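# Flip the toast in the pan with a spatula

## Task

Using the steel turner (spatula), flip the toast slice so it rests flat inside the frying pan with its browned side facing up; letting it fall or tip over from higher than about a finger's width may be judged a drop. Afterwards set the turner on the table, away from the pan and the toast and not lying on the hot plate. The hand and arm may never make contact with the toast or the pan (handle included), or the run ends as a failure. Neither the pan nor the hot plate is fastened, and at the end the pan must sit level and centered on the hot plate. At the finish the hand must have fully released the turner and bear none of its weight, then move away. Nothing may be knocked or placed off the table.

## Robot and tools

ROBOT. One six-joint arm ending in a five-finger right hand. Motion is described by the hand point: a spot 0.05 m in front of the palm where the index pad meets the thumb tip in a pinch. Its axes: +z runs along the straightened fingers (which extend 0.06 to 0.07 m past it), +y points out of the palm, +x points across the palm toward the little finger. A wrist bracket on the little-finger side protrudes 0.03 m beyond the point in +y and 0.11 m across the palm; it can collide. Rotating the hand, especially about x or y, shifts the hand point slightly.

SCENE FRAME. Origin on the tabletop beneath the arm base, +z up, +y to the left when facing +x. Results report the hand point position in metres, orientation as quaternion wxyz, and linear (m/s) and angular (rad/s) velocity in this frame. Reported position can be a little off at long reach.

execute_actions. Argument actions is a list holding zero or one item; optional pictures (boolean). Empty list: just return the current state. An item with rows (1 to 15 rows) and steps (1 to 15, default 15) runs one action; each row lasts one control step of 1/30 s and the final row repeats to fill the steps. An item with only steps (up to 300) is a wait counted from the previous result, reply time included.

ROW. 14 numbers, each in [-1, 1], one list for the single arm: dx, dy, dz, rx, ry, rz, little, ring, middle, index, thumb_bend, thumb_turn, force_limit, speed. The first six are an offset, not a pose: expressed in the hand point's own axes, relative to the pose shown in the most recent result that shows it (or, before any such result, and for later calls within one reply, relative to where the robot is when the action begins). Every row of an action uses that same reference, not the row before. Scale: 1.0 equals 0.6 m of translation or 180 degrees; rx, ry, rz form one rotation vector. So all-zero offsets pull the arm back to the reference pose; they do not hold still. Finger values are absolute targets: +1 straight/open, -1 curled into the palm. thumb_bend +1 straight, -1 fully bent; thumb_turn +1 beside the palm, -1 across in front of it. A pinch is roughly index -0.22, thumb_bend -0.75, thumb_turn -0.57. force_limit maps linearly from about 0 N at -1 to 10 N at +1 at the fingertip (15 N for both thumb motors) and only stops closing motion. speed maps from almost zero at -1 to full at +1 (full travel 0.6 s). For a gentle grip close at speed -0.9 or below.

move. Argument target is one 14-number row, same layout and same offset reference as above. speed is the path's top speed in m/s, 0.002 to 0.5, default 0.25 (rotation up to twice that in rad/s). Optional stop_force in N, 13 to 80: ends the path when the wrist sensor feels that much extra resistance along the line to the target, then backs off two steps and holds. Use it only on slow, non-rotating approaches; leave it out when withdrawing from something you press on. The path is straight, 0.5 to 10 s long, does not avoid obstacles, and the real hand may lag, stray or overshoot the speed. The hand values are sent at the start. The result adds a move: line with the ending (done, off_target, moving, held, fault, or contact) and limits (paced means the sent pose was clipped; held means some steps were blocked) plus distance to target.

wait: seconds 0 to 10; nothing new is sent. zoom_image: camera (cam_head_left, cam_head_right, cam_high, cam_low, cam_wrist) and region [x0, y0, x1, y1] in pixels, at most 504 by 504. Images are 896x504 except cam_wrist at 504x504. show_instructions shows reference images. finished_scene takes the scene number and cannot be undone.

CONTROL DETAILS. Each step the commanded pose is clipped to within 100 mm and 16 degrees of the measured pose, and the arm follows about 0.17 s behind; large moves may need several calls, so check the reported pose. Position has priority over orientation if both cannot be met. A 'pose unreachable' line or HELD marks steps the clearance check altered or blocked. 'Hand target' shows where the controller is currently heading.

HAND RESULTS. hand_measured, hand_stopped_by and hand_load_n each have six entries in motor order. stopped_by words: moving, target, force, stalled, fault (dead motor). Load is positive when pushing a finger open; loads near zero mean the grip is lost. A motor starts only when its target changes by 0.01 or more, then locks. To release, send targets more open than measured. Wrapping the whole hand works for objects 0.035 to 0.08 m across with the thumb turned in front beforehand.

SENSORS. Wrist force and torque are in the hand's own axes; offset up to about 5.5 N, noise up to 3.4 N, saturating near 100 N. Joint torque readings are unreliable indicators of contact.

AVOID. Any hand or arm contact with toast or pan. Fast or deep pushes into firm surfaces: the arm is stiff, and 150 N of outside force or a joint hitting its load limit (elbow 139, wrists 50.2 N m) freezes the arm for 10 s. Shoving the pan off center, tilting it, dropping the toast, knocking items off the table, long loaded holds (motors warn at 70 °C and brake at 85 °C), and ending with the turner still in hand.

Each tool is called after "Call:" by a JSON object that holds its "method" and its "body".

Reference images:

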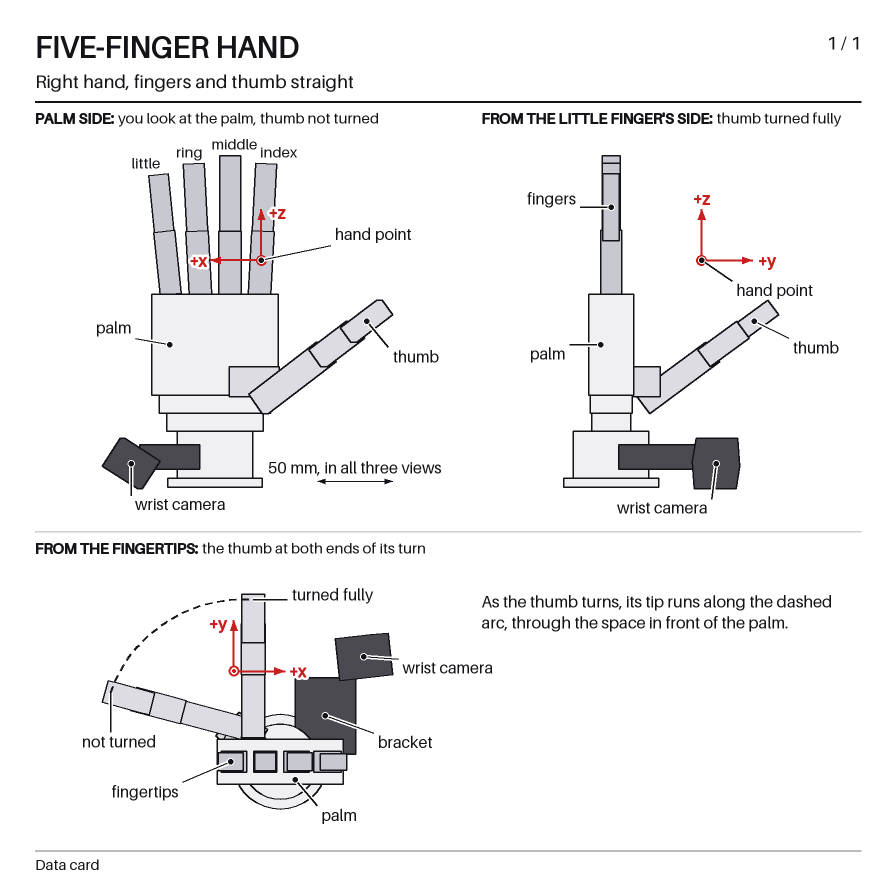

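## Session

Call:
{"method": "execute_actions", "body": {"actions": []}}

Scene clock: 0.00 s of 6003.00 s.
end_effector_position=(+0.3861, +0.2696, +0.2883) hand_measured=(+1.000, +1.000, +1.000, +1.000, +1.000, +1.000) hand_load_n=(+0.0, +0.0, +0.0, +0.0, +0.0, +0.0) hand_stopped_by=(target, target, target, target, target, target) hand_force_limit=0.00 hand_speed=-0.80 end_effector_quat_wxyz=(+0.030, +0.922, -0.361, +0.139) end_effector_velocity=(-0.000, -0.000, +0.001) end_effector_angular_velocity=(-0.000, -0.000, +0.001)
Joint positions: [ 0.322 -1.458  1.852  1.007  1.785 -3.633]
Joint velocities: [ 0.    -0.001 -0.     0.001  0.    -0.001]
Joint torques (N m, as the arm reports them, + toward a larger angle): no reading
Wrist force (N, on the end effector, along its own x y z axes, offset not removed): no reading
Wrist torque (N m, same axes, about the end effector's origin, offset not removed): no reading
Hand target: +0.386, +0.270, +0.288; +0.030, +0.922, -0.361, +0.139

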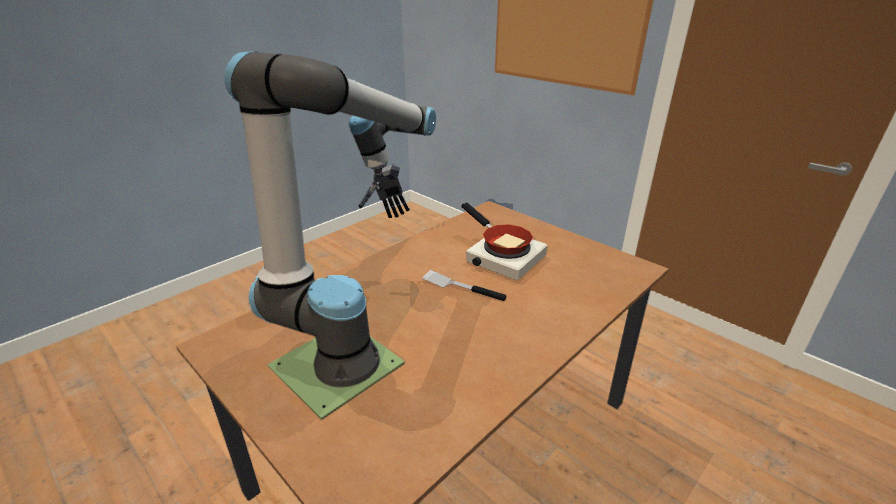

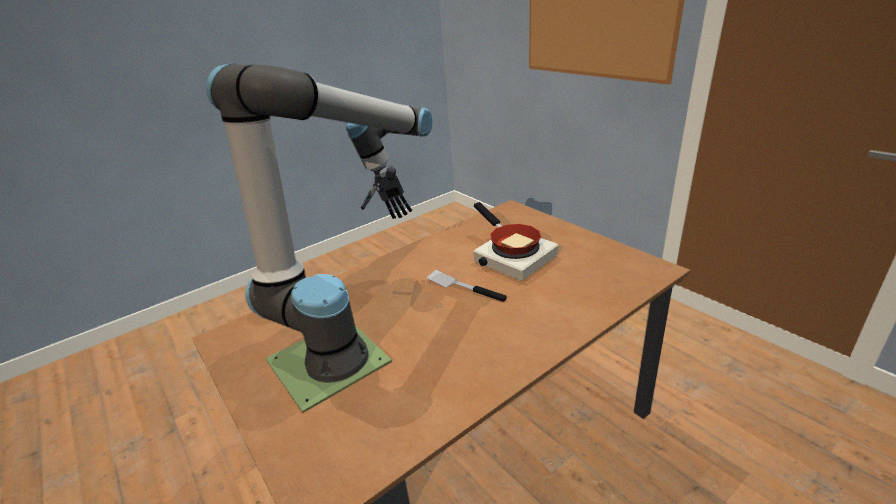

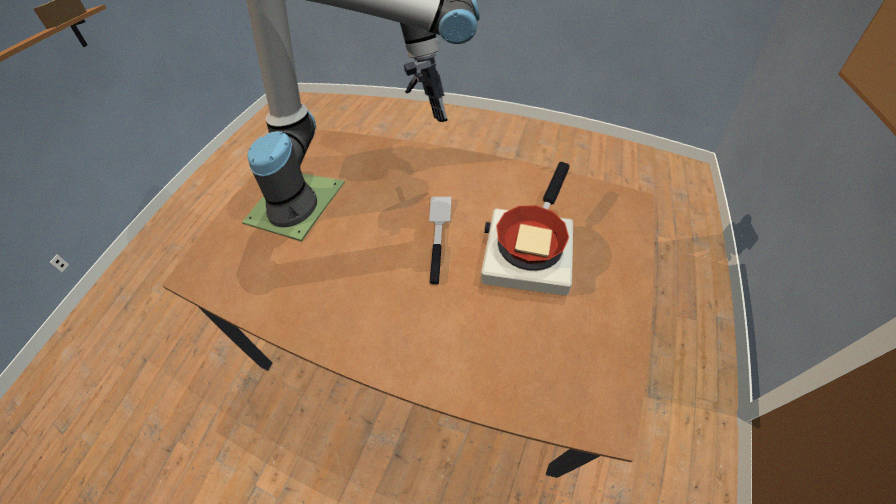

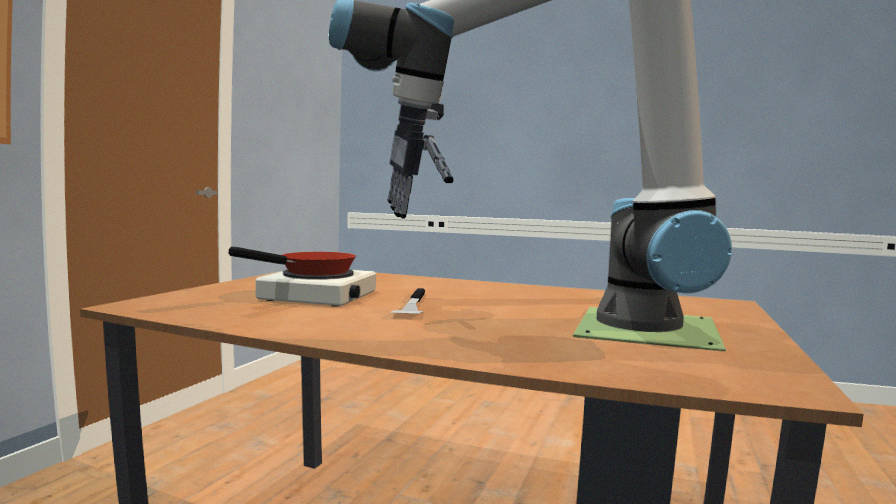

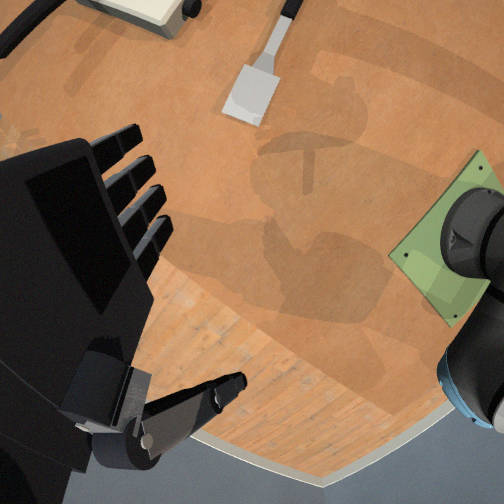

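Call:
{"method": "zoom_image", "body": {"camera": "cam_high", "region": [400, 150, 600, 300]}}

Call:
{"method": "zoom_image", "body": {"camera": "cam_low", "region": [220, 230, 460, 330]}}

Call:
{"method": "zoom_image", "body": {"camera": "cam_head_left", "region": [410, 195, 570, 310]}}

Region (400, 150, 600, 300) of cam_high's 896x504 image, scaled by 2.520, with more detail than that image has; it fills the top 378 rows of this view, and the rest is white.

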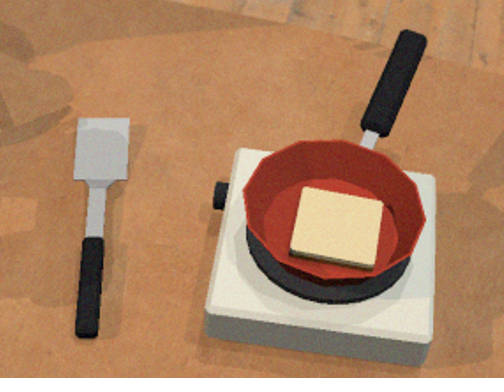

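Region (220, 230, 460, 330) of cam_low's 896x504 image, scaled by 2.100, with more detail than that image has; it fills the top 210 rows of this view, and the rest is white.

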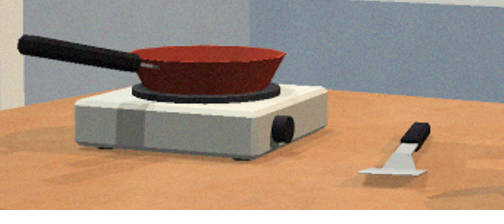

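Region (410, 195, 570, 310) of cam_head_left's 896x504 image, scaled by 3.150, with more detail than that image has; it fills the top 362 rows of this view, and the rest is white.

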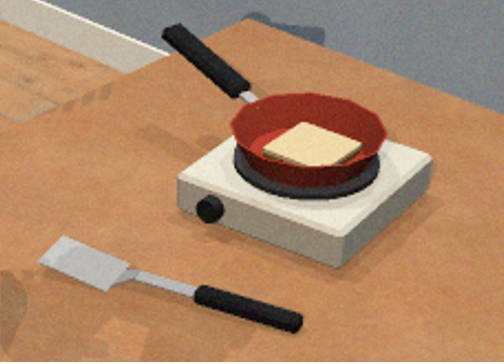

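Call:
{"method": "move", "body": {"target": [0.513,0.157,0.416,0.232,-0.005,0.192,0.2,0.2,0.2,0.2,0,-0.9,0.5,0]}}

Call:
{"method": "zoom_image", "body": {"camera": "cam_low", "region": [320, 160, 520, 330]}}

Scene clock: 19.50 s of 6003.00 s.
end_effector_position=(+0.5970, -0.0396, +0.1296) hand_measured=(+0.200, +0.200, +0.200, +0.200, +0.000, -0.900) hand_load_n=(+0.0, +0.0, +0.0, +0.0, +0.0, +0.0) hand_stopped_by=(target, target, target, target, target, target) hand_force_limit=0.50 hand_speed=0.00 end_effector_quat_wxyz=(-0.341, +0.727, -0.541, +0.251) end_effector_velocity=(+0.001, -0.002, -0.001) end_effector_angular_velocity=(+0.005, -0.002, -0.004)
Joint positions: [-0.678 -1.397  2.129  0.24   0.896 -3.86 ]
Joint velocities: [-0.003  0.004 -0.001 -0.004 -0.004  0.004]
Joint torques (N m, as the arm reports them, + toward a larger angle): [-12.47 -27.56 -40.01  -0.48  -2.96   4.14]
Wrist force (N, on the end effector, along its own x y z axes, offset not removed): [0.1 -0.9 1.9]
Wrist torque (N m, same axes, about the end effector's origin, offset not removed): [-0.28 -0.15 -0.40]
Hand target: +0.597, -0.040, +0.129; -0.341, +0.727, -0.541, +0.251
Off the commanded pose: 0.001 m, 0 deg.
After step 90, 13.97 s passed at rest.
move: done
camera_calibration (this result's frames):
cam_wrist: T_world_to_cam=[[-0.681084, -0.0889854, -0.726778, 0.488069], [-0.558792, 0.704586, 0.437391, 0.306062], [0.473157, 0.704017, -0.529606, -0.0587657], [0, 0, 0, 1]] pos_world=[0.531246, -0.130844, 0.189727]

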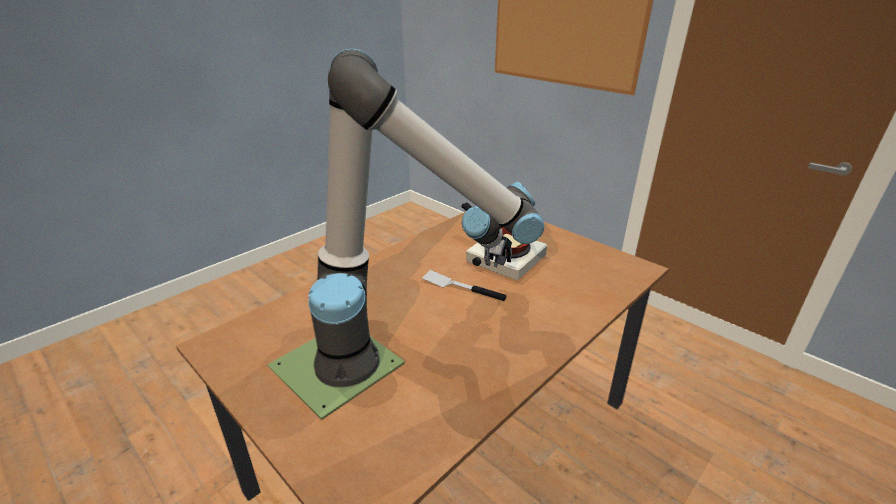

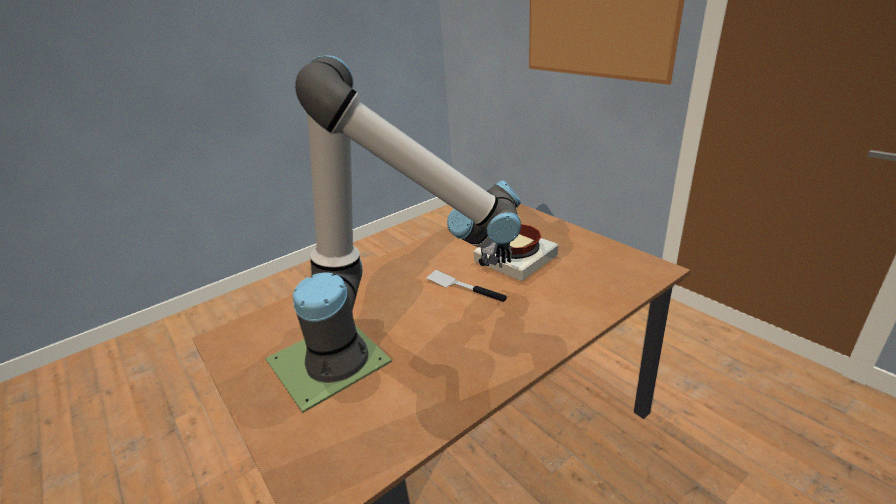

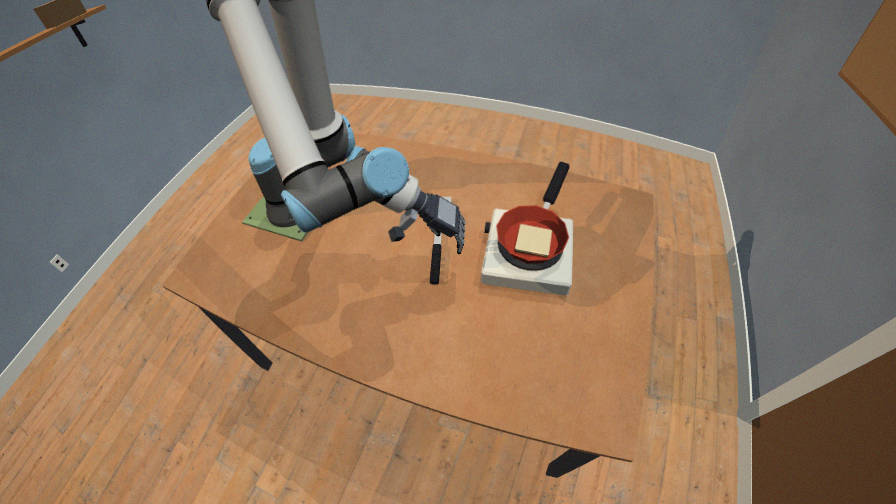

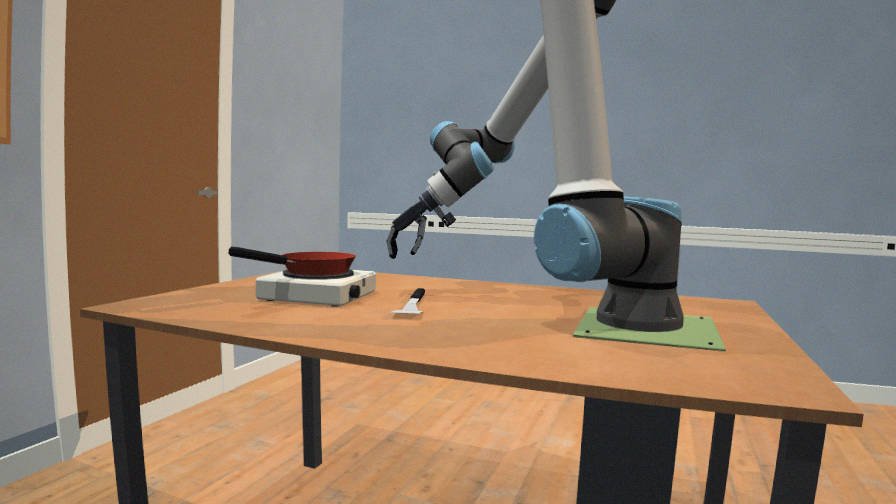

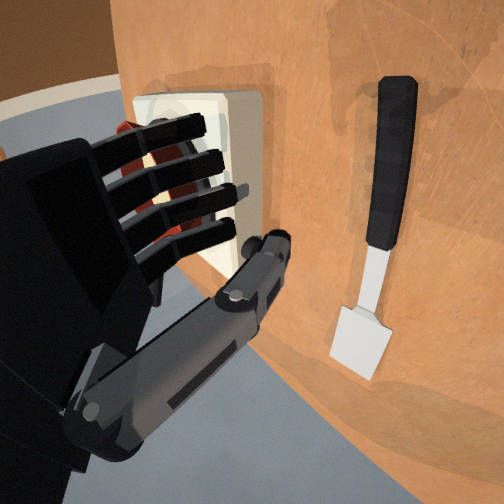

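Region (320, 160, 520, 330) of cam_low's 896x504 image, scaled by 2.520, with more detail than that image has; it fills the top 428 rows of this view, and the rest is white.

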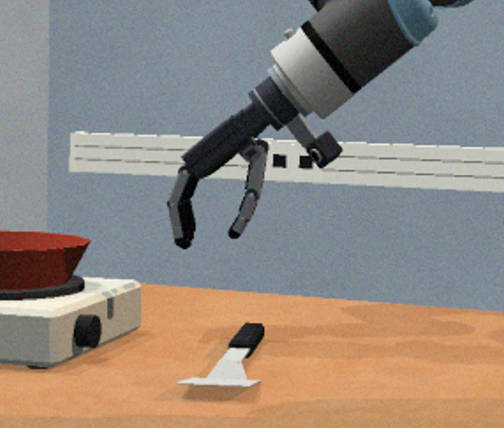

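Call:
{"method": "move", "body": {"target": [0.02,0.127,0.03,0,0,0,0.2,0.2,0.2,0.2,0,-0.9,0.5,0], "speed": 0.15}}

Call:
{"method": "zoom_image", "body": {"camera": "cam_low", "region": [360, 230, 480, 330]}}

Scene clock: 23.33 s of 6003.00 s.
end_effector_position=(+0.5670, -0.0609, +0.0599) hand_measured=(+0.200, +0.200, +0.200, +0.200, +0.000, -0.900) hand_load_n=(+0.0, +0.0, +0.0, +0.0, +0.0, +0.0) hand_stopped_by=(target, target, target, target, target, target) hand_force_limit=0.50 hand_speed=0.00 end_effector_quat_wxyz=(-0.341, +0.727, -0.541, +0.251) end_effector_velocity=(-0.001, -0.000, -0.002) end_effector_angular_velocity=(+0.002, +0.001, +0.001)
Joint positions: [-0.762 -1.317  2.216  0.132  0.85  -3.952]
Joint velocities: [-0.003  0.004  0.002 -0.001 -0.002 -0.003]
Joint torques (N m, as the arm reports them, + toward a larger angle): [ -8.75 -25.21  -9.19   0.15  -3.2   -4.38]
Wrist force (N, on the end effector, along its own x y z axes, offset not removed): [-0.3 0.5 3.5]
Wrist torque (N m, same axes, about the end effector's origin, offset not removed): [-0.14 -0.24 -0.32]
Hand target: +0.567, -0.061, +0.060; -0.341, +0.727, -0.541, +0.251
Off the commanded pose: 0.000 m, 0 deg.
move: done
camera_calibration (this result's frames):
cam_wrist: T_world_to_cam=[[-0.681072, -0.0889126, -0.726798, 0.415053], [-0.558809, 0.704527, 0.437464, 0.334737], [0.473153, 0.704085, -0.529519, -0.0664502], [0, 0, 0, 1]] pos_world=[0.501176, -0.152141, 0.120038]

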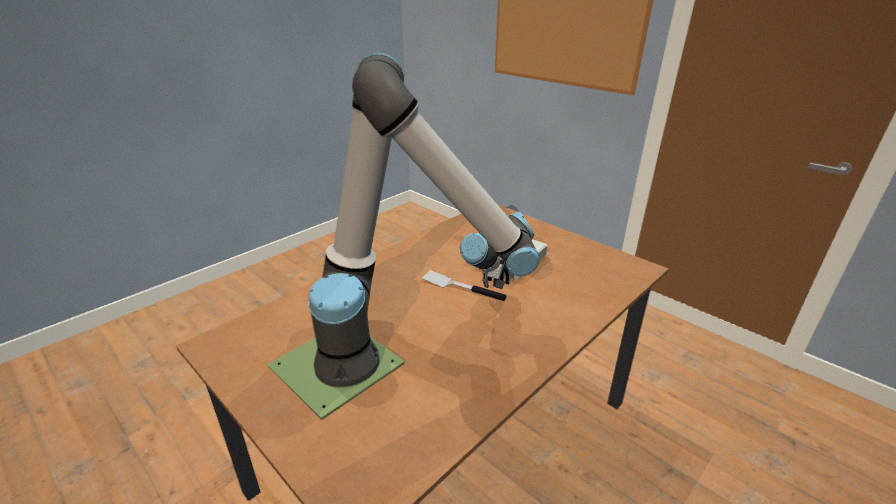

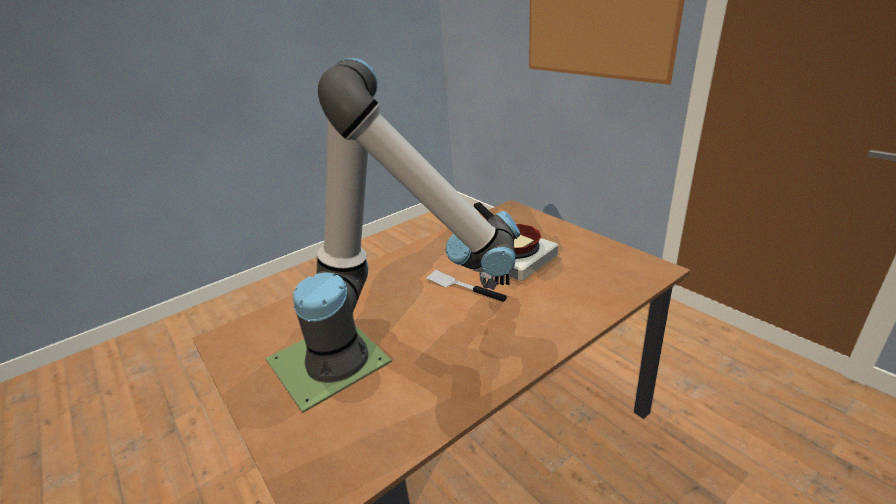

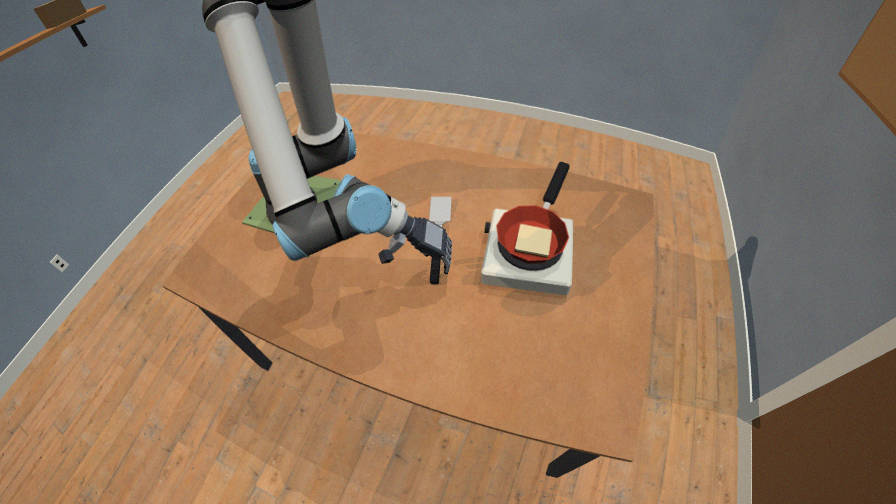

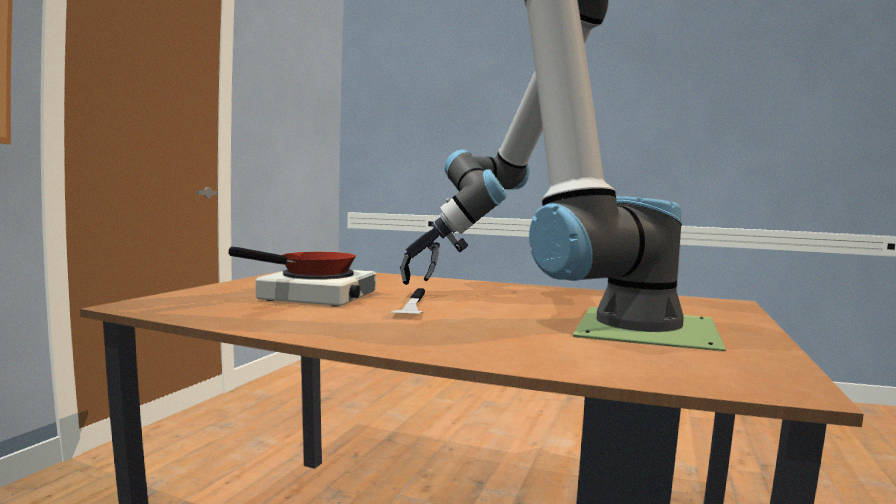

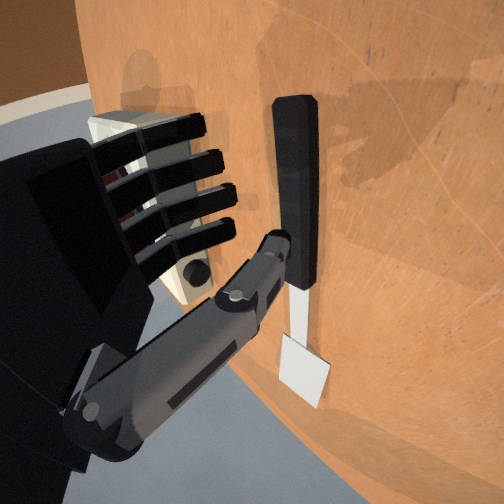

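Region (360, 230, 480, 330) of cam_low's 896x504 image, scaled by 4.200, with more detail than that image has.

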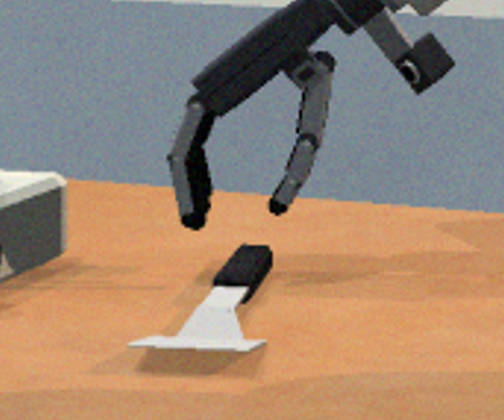

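Call:
{"method": "move", "body": {"target": [-0.01,0.052,0.038,0.045,0,0,0.2,0.2,0.2,0.2,0.3,-1,0.5,0], "speed": 0.03, "stop_force": 14}}

Call:
{"method": "zoom_image", "body": {"camera": "cam_low", "region": [360, 230, 480, 330]}}

Scene clock: 28.33 s of 6003.00 s.
end_effector_position=(+0.5628, -0.0558, +0.0217) hand_measured=(+0.200, +0.200, +0.200, +0.200, +0.300, -1.000) hand_load_n=(+0.0, +0.0, +0.0, +0.0, +0.0, +0.0) hand_stopped_by=(target, target, target, target, target, target) hand_force_limit=0.50 hand_speed=0.00 end_effector_quat_wxyz=(-0.391, +0.702, -0.522, +0.288) end_effector_velocity=(-0.000, +0.000, -0.002) end_effector_angular_velocity=(+0.002, -0.009, -0.000)
Joint positions: [-0.824 -1.267  2.309 -0.099  0.716 -3.926]
Joint velocities: [-0.004  0.003  0.005 -0.015 -0.008  0.003]
Joint torques (N m, as the arm reports them, + toward a larger angle): [-10.54 -29.4   -5.37  -0.3   -3.73   3.43]
Wrist force (N, on the end effector, along its own x y z axes, offset not removed): [0.9 2.6 4.0]
Wrist torque (N m, same axes, about the end effector's origin, offset not removed): [0.13 -0.36 -0.13]
Hand target: +0.563, -0.056, +0.021; -0.391, +0.701, -0.522, +0.288
Off the commanded pose: 0.000 m, 0 deg.
move: done
camera_calibration (this result's frames):
cam_wrist: T_world_to_cam=[[-0.577351, -0.0570742, -0.814499, 0.330215], [-0.613978, 0.687936, 0.387008, 0.376737], [0.538234, 0.723524, -0.432223, -0.126001], [0, 0, 0, 1]] pos_world=[0.489776, -0.149159, 0.0686985]

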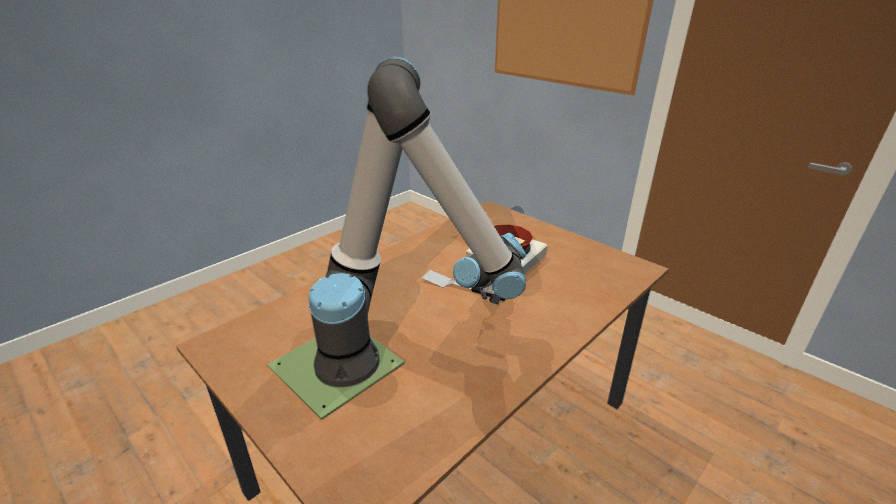

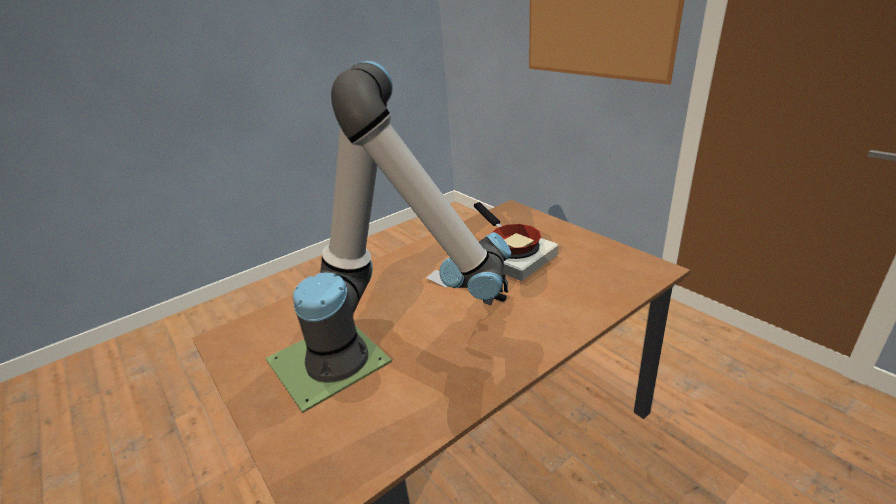

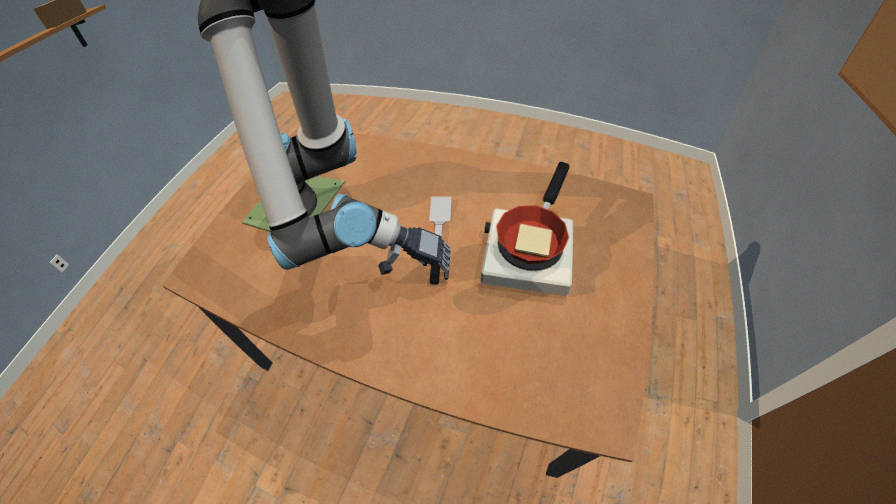

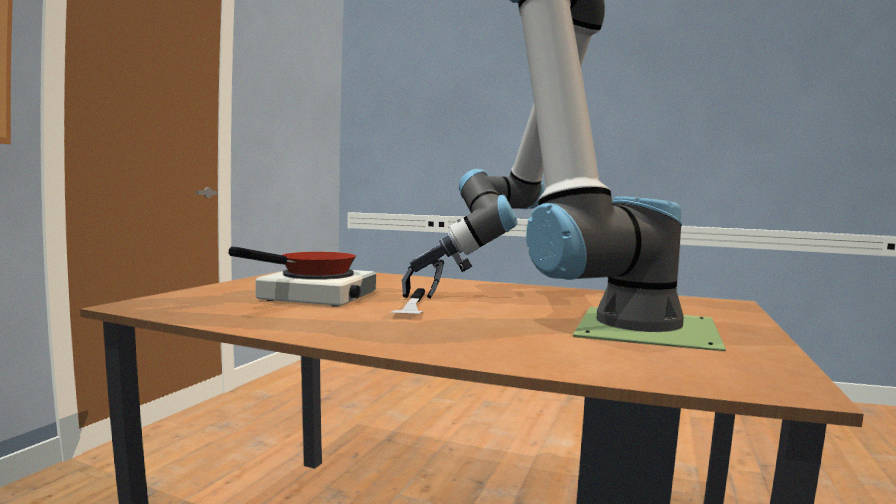

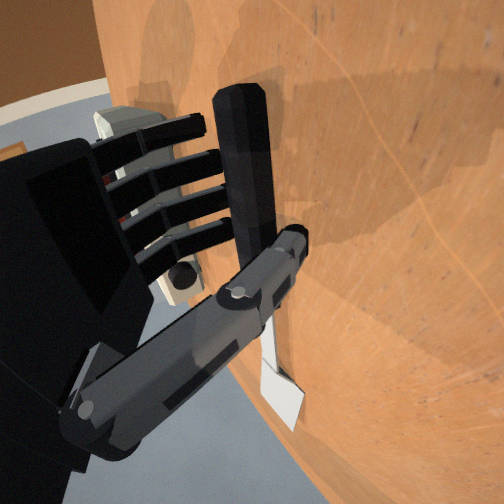

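Region (360, 230, 480, 330) of cam_low's 896x504 image, scaled by 4.200, with more detail than that image has.

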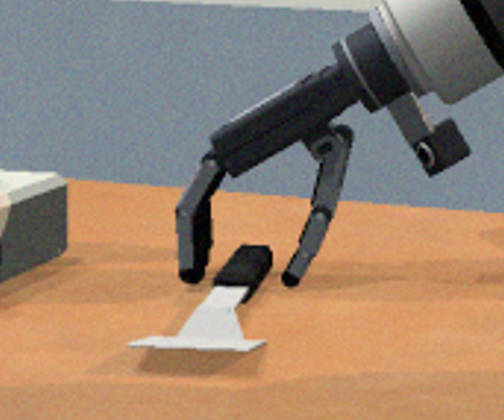

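Call:
{"method": "move", "body": {"target": [0,0.014,0.016,0,0,0,0.15,0.2,0.2,0.2,0.1,-1,0.5,0], "speed": 0.01, "stop_force": 13}}

Call:
{"method": "zoom_image", "body": {"camera": "cam_low", "region": [360, 230, 480, 330]}}

Scene clock: 32.30 s of 6003.00 s.
end_effector_position=(+0.5631, -0.0555, +0.0201) hand_measured=(+0.150, +0.200, +0.200, +0.200, +0.100, -1.000) hand_load_n=(+0.0, +0.0, -2.0, +0.0, +0.0, +0.0) hand_stopped_by=(target, target, target, target, target, target) hand_force_limit=0.50 hand_speed=0.00 end_effector_quat_wxyz=(-0.391, +0.701, -0.522, +0.288) end_effector_velocity=(-0.001, -0.001, +0.002) end_effector_angular_velocity=(-0.001, +0.001, -0.000)
Joint positions: [-0.823 -1.264  2.31  -0.104  0.715 -3.924]
Joint velocities: [-0.002 -0.004  0.     0.007  0.    -0.004]
Joint torques (N m, as the arm reports them, + toward a larger angle): [ -6.94 -44.92 -19.03   5.68   2.26  -4.13]
Wrist force (N, on the end effector, along its own x y z axes, offset not removed): [1.7 -23.3 -14.5]
Wrist torque (N m, same axes, about the end effector's origin, offset not removed): [0.40 0.10 -0.70]
Hand target: +0.563, -0.056, +0.021; -0.391, +0.701, -0.522, +0.288
Off the commanded pose: 0.011 m, 0 deg.
After step 90, 0.47 s passed at rest.
move: contact
camera_calibration (this result's frames):
cam_wrist: T_world_to_cam=[[-0.57671, -0.05645, -0.814997, 0.328808], [-0.614198, 0.687753, 0.386983, 0.377496], [0.538671, 0.723746, -0.431306, -0.127266], [0, 0, 0, 1]] pos_world=[0.490038, -0.148955, 0.0670019]

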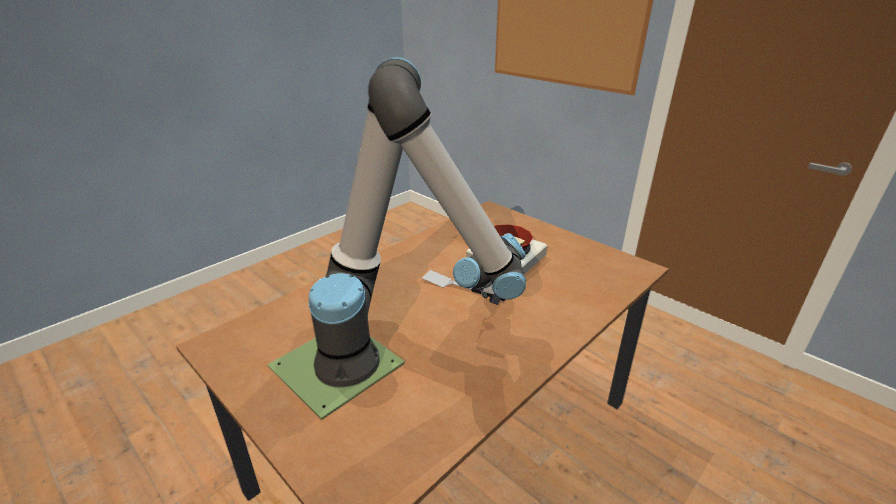

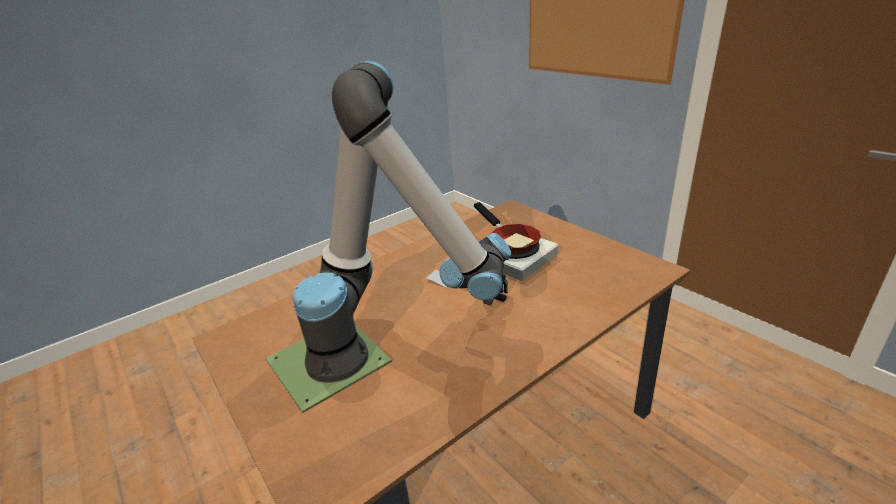

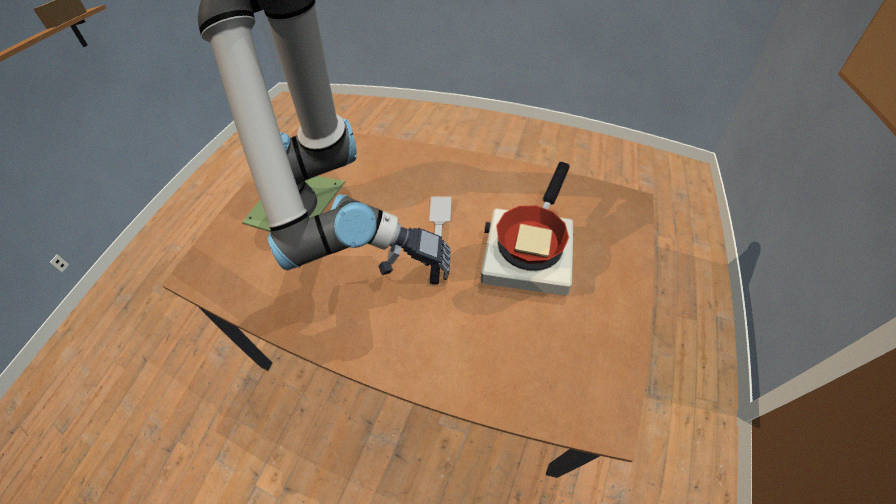

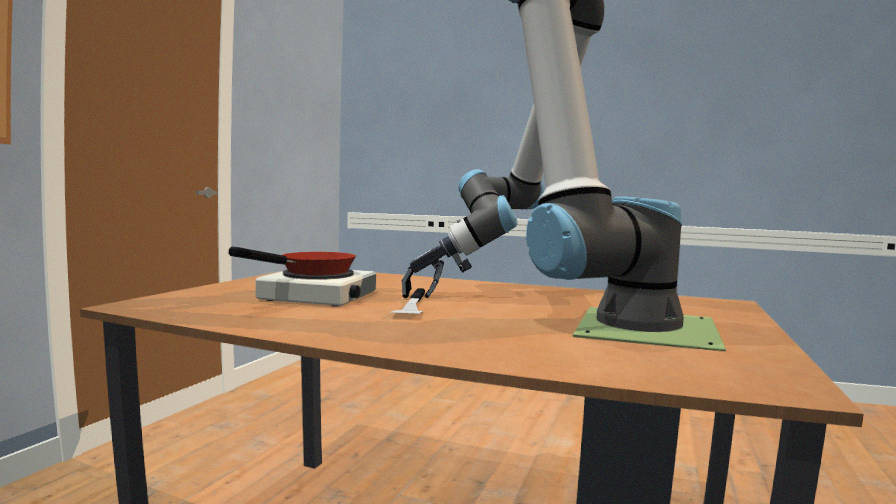

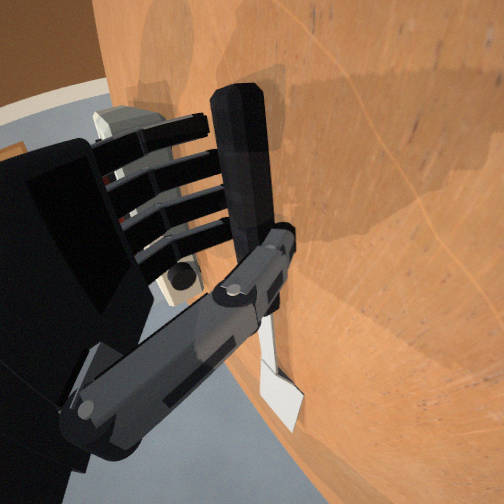

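Region (360, 230, 480, 330) of cam_low's 896x504 image, scaled by 4.200, with more detail than that image has.

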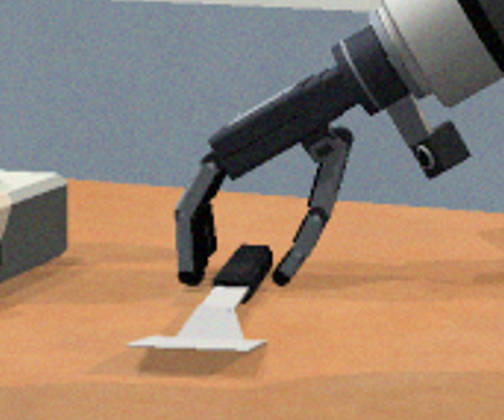

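At the table. Close.

Call:
{"method": "move", "body": {"target": [0,-0.005,0.001,0,0,0,0.1,0.1,-0.3,-0.3,-0.15,-1,0.7,-0.8], "speed": 0.01}}

Call:
{"method": "zoom_image", "body": {"camera": "cam_low", "region": [360, 230, 480, 330]}}

Scene clock: 35.63 s of 6003.00 s.
end_effector_position=(+0.5651, -0.0550, +0.0223) hand_measured=(+0.100, +0.100, -0.048, -0.084, -0.070, -1.000) hand_load_n=(+0.0, +0.0, +7.5, +10.5, +12.0, +0.0) hand_stopped_by=(target, target, force, force, force, target) hand_force_limit=0.70 hand_speed=-0.80 end_effector_quat_wxyz=(-0.391, +0.701, -0.522, +0.288) end_effector_velocity=(+0.000, +0.000, +0.000) end_effector_angular_velocity=(+0.001, +0.000, +0.000)
Joint positions: [-0.818 -1.267  2.306 -0.101  0.718 -3.918]
Joint velocities: [ 0. -0. -0.  0. -0.  0.]
Joint torques (N m, as the arm reports them, + toward a larger angle): [ 13.08 -58.37 -31.76   5.     1.66   3.76]
Wrist force (N, on the end effector, along its own x y z axes, offset not removed): [-0.1 -2.1 0.1]
Wrist torque (N m, same axes, about the end effector's origin, offset not removed): [-0.11 0.07 -0.34]
Hand target: +0.565, -0.055, +0.022; -0.391, +0.701, -0.522, +0.288
Off the commanded pose: 0.000 m, 0 deg.
move: done
camera_calibration (this result's frames):
cam_wrist: T_world_to_cam=[[-0.576711, -0.056452, -0.814996, 0.331813], [-0.614195, 0.687757, 0.386981, 0.377452], [0.538673, 0.723743, -0.431309, -0.127813], [0, 0, 0, 1]] pos_world=[0.492039, -0.14836, 0.0692323]

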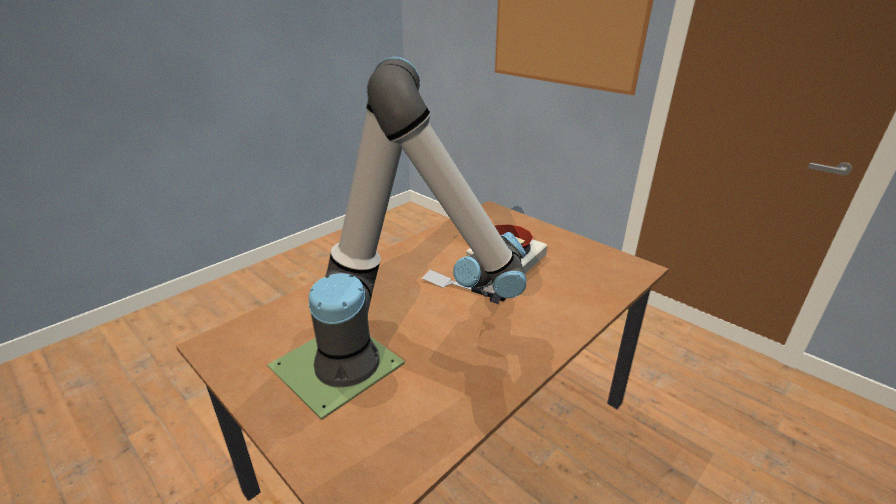

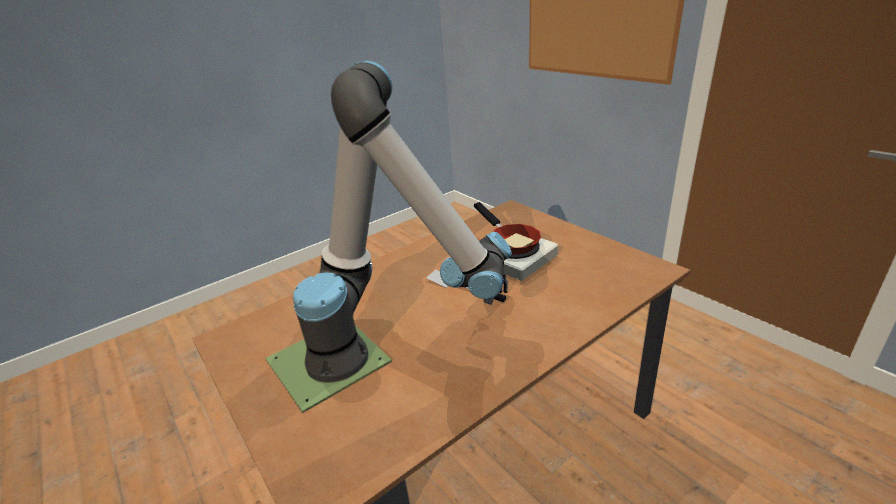

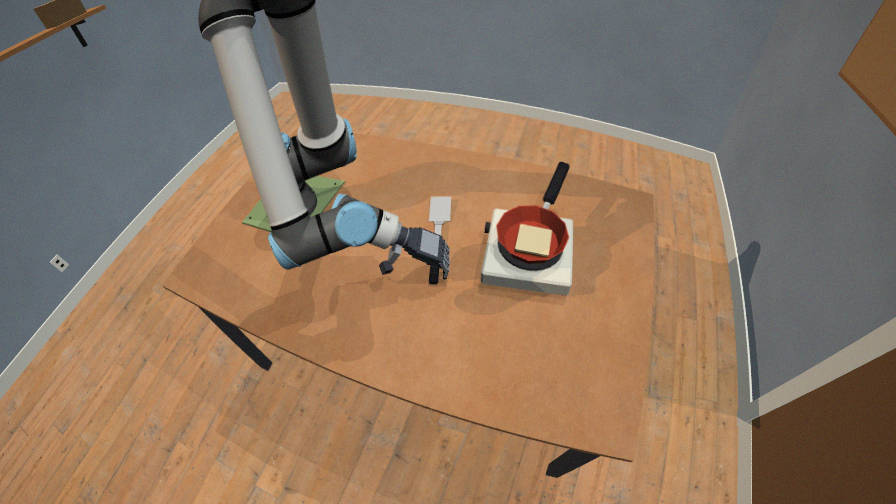

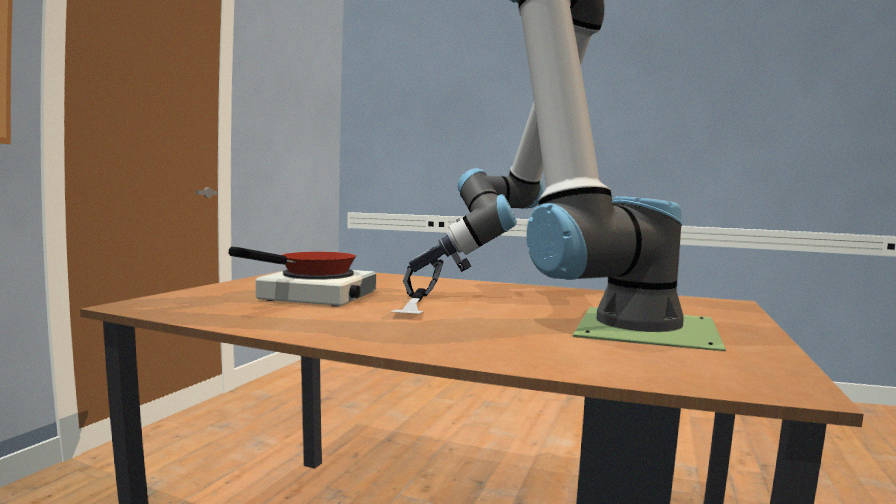

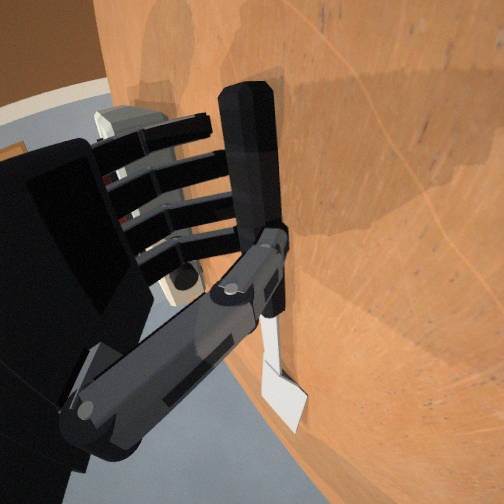

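Region (360, 230, 480, 330) of cam_low's 896x504 image, scaled by 4.200, with more detail than that image has.

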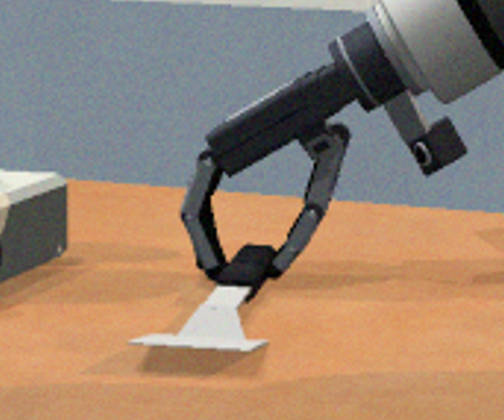

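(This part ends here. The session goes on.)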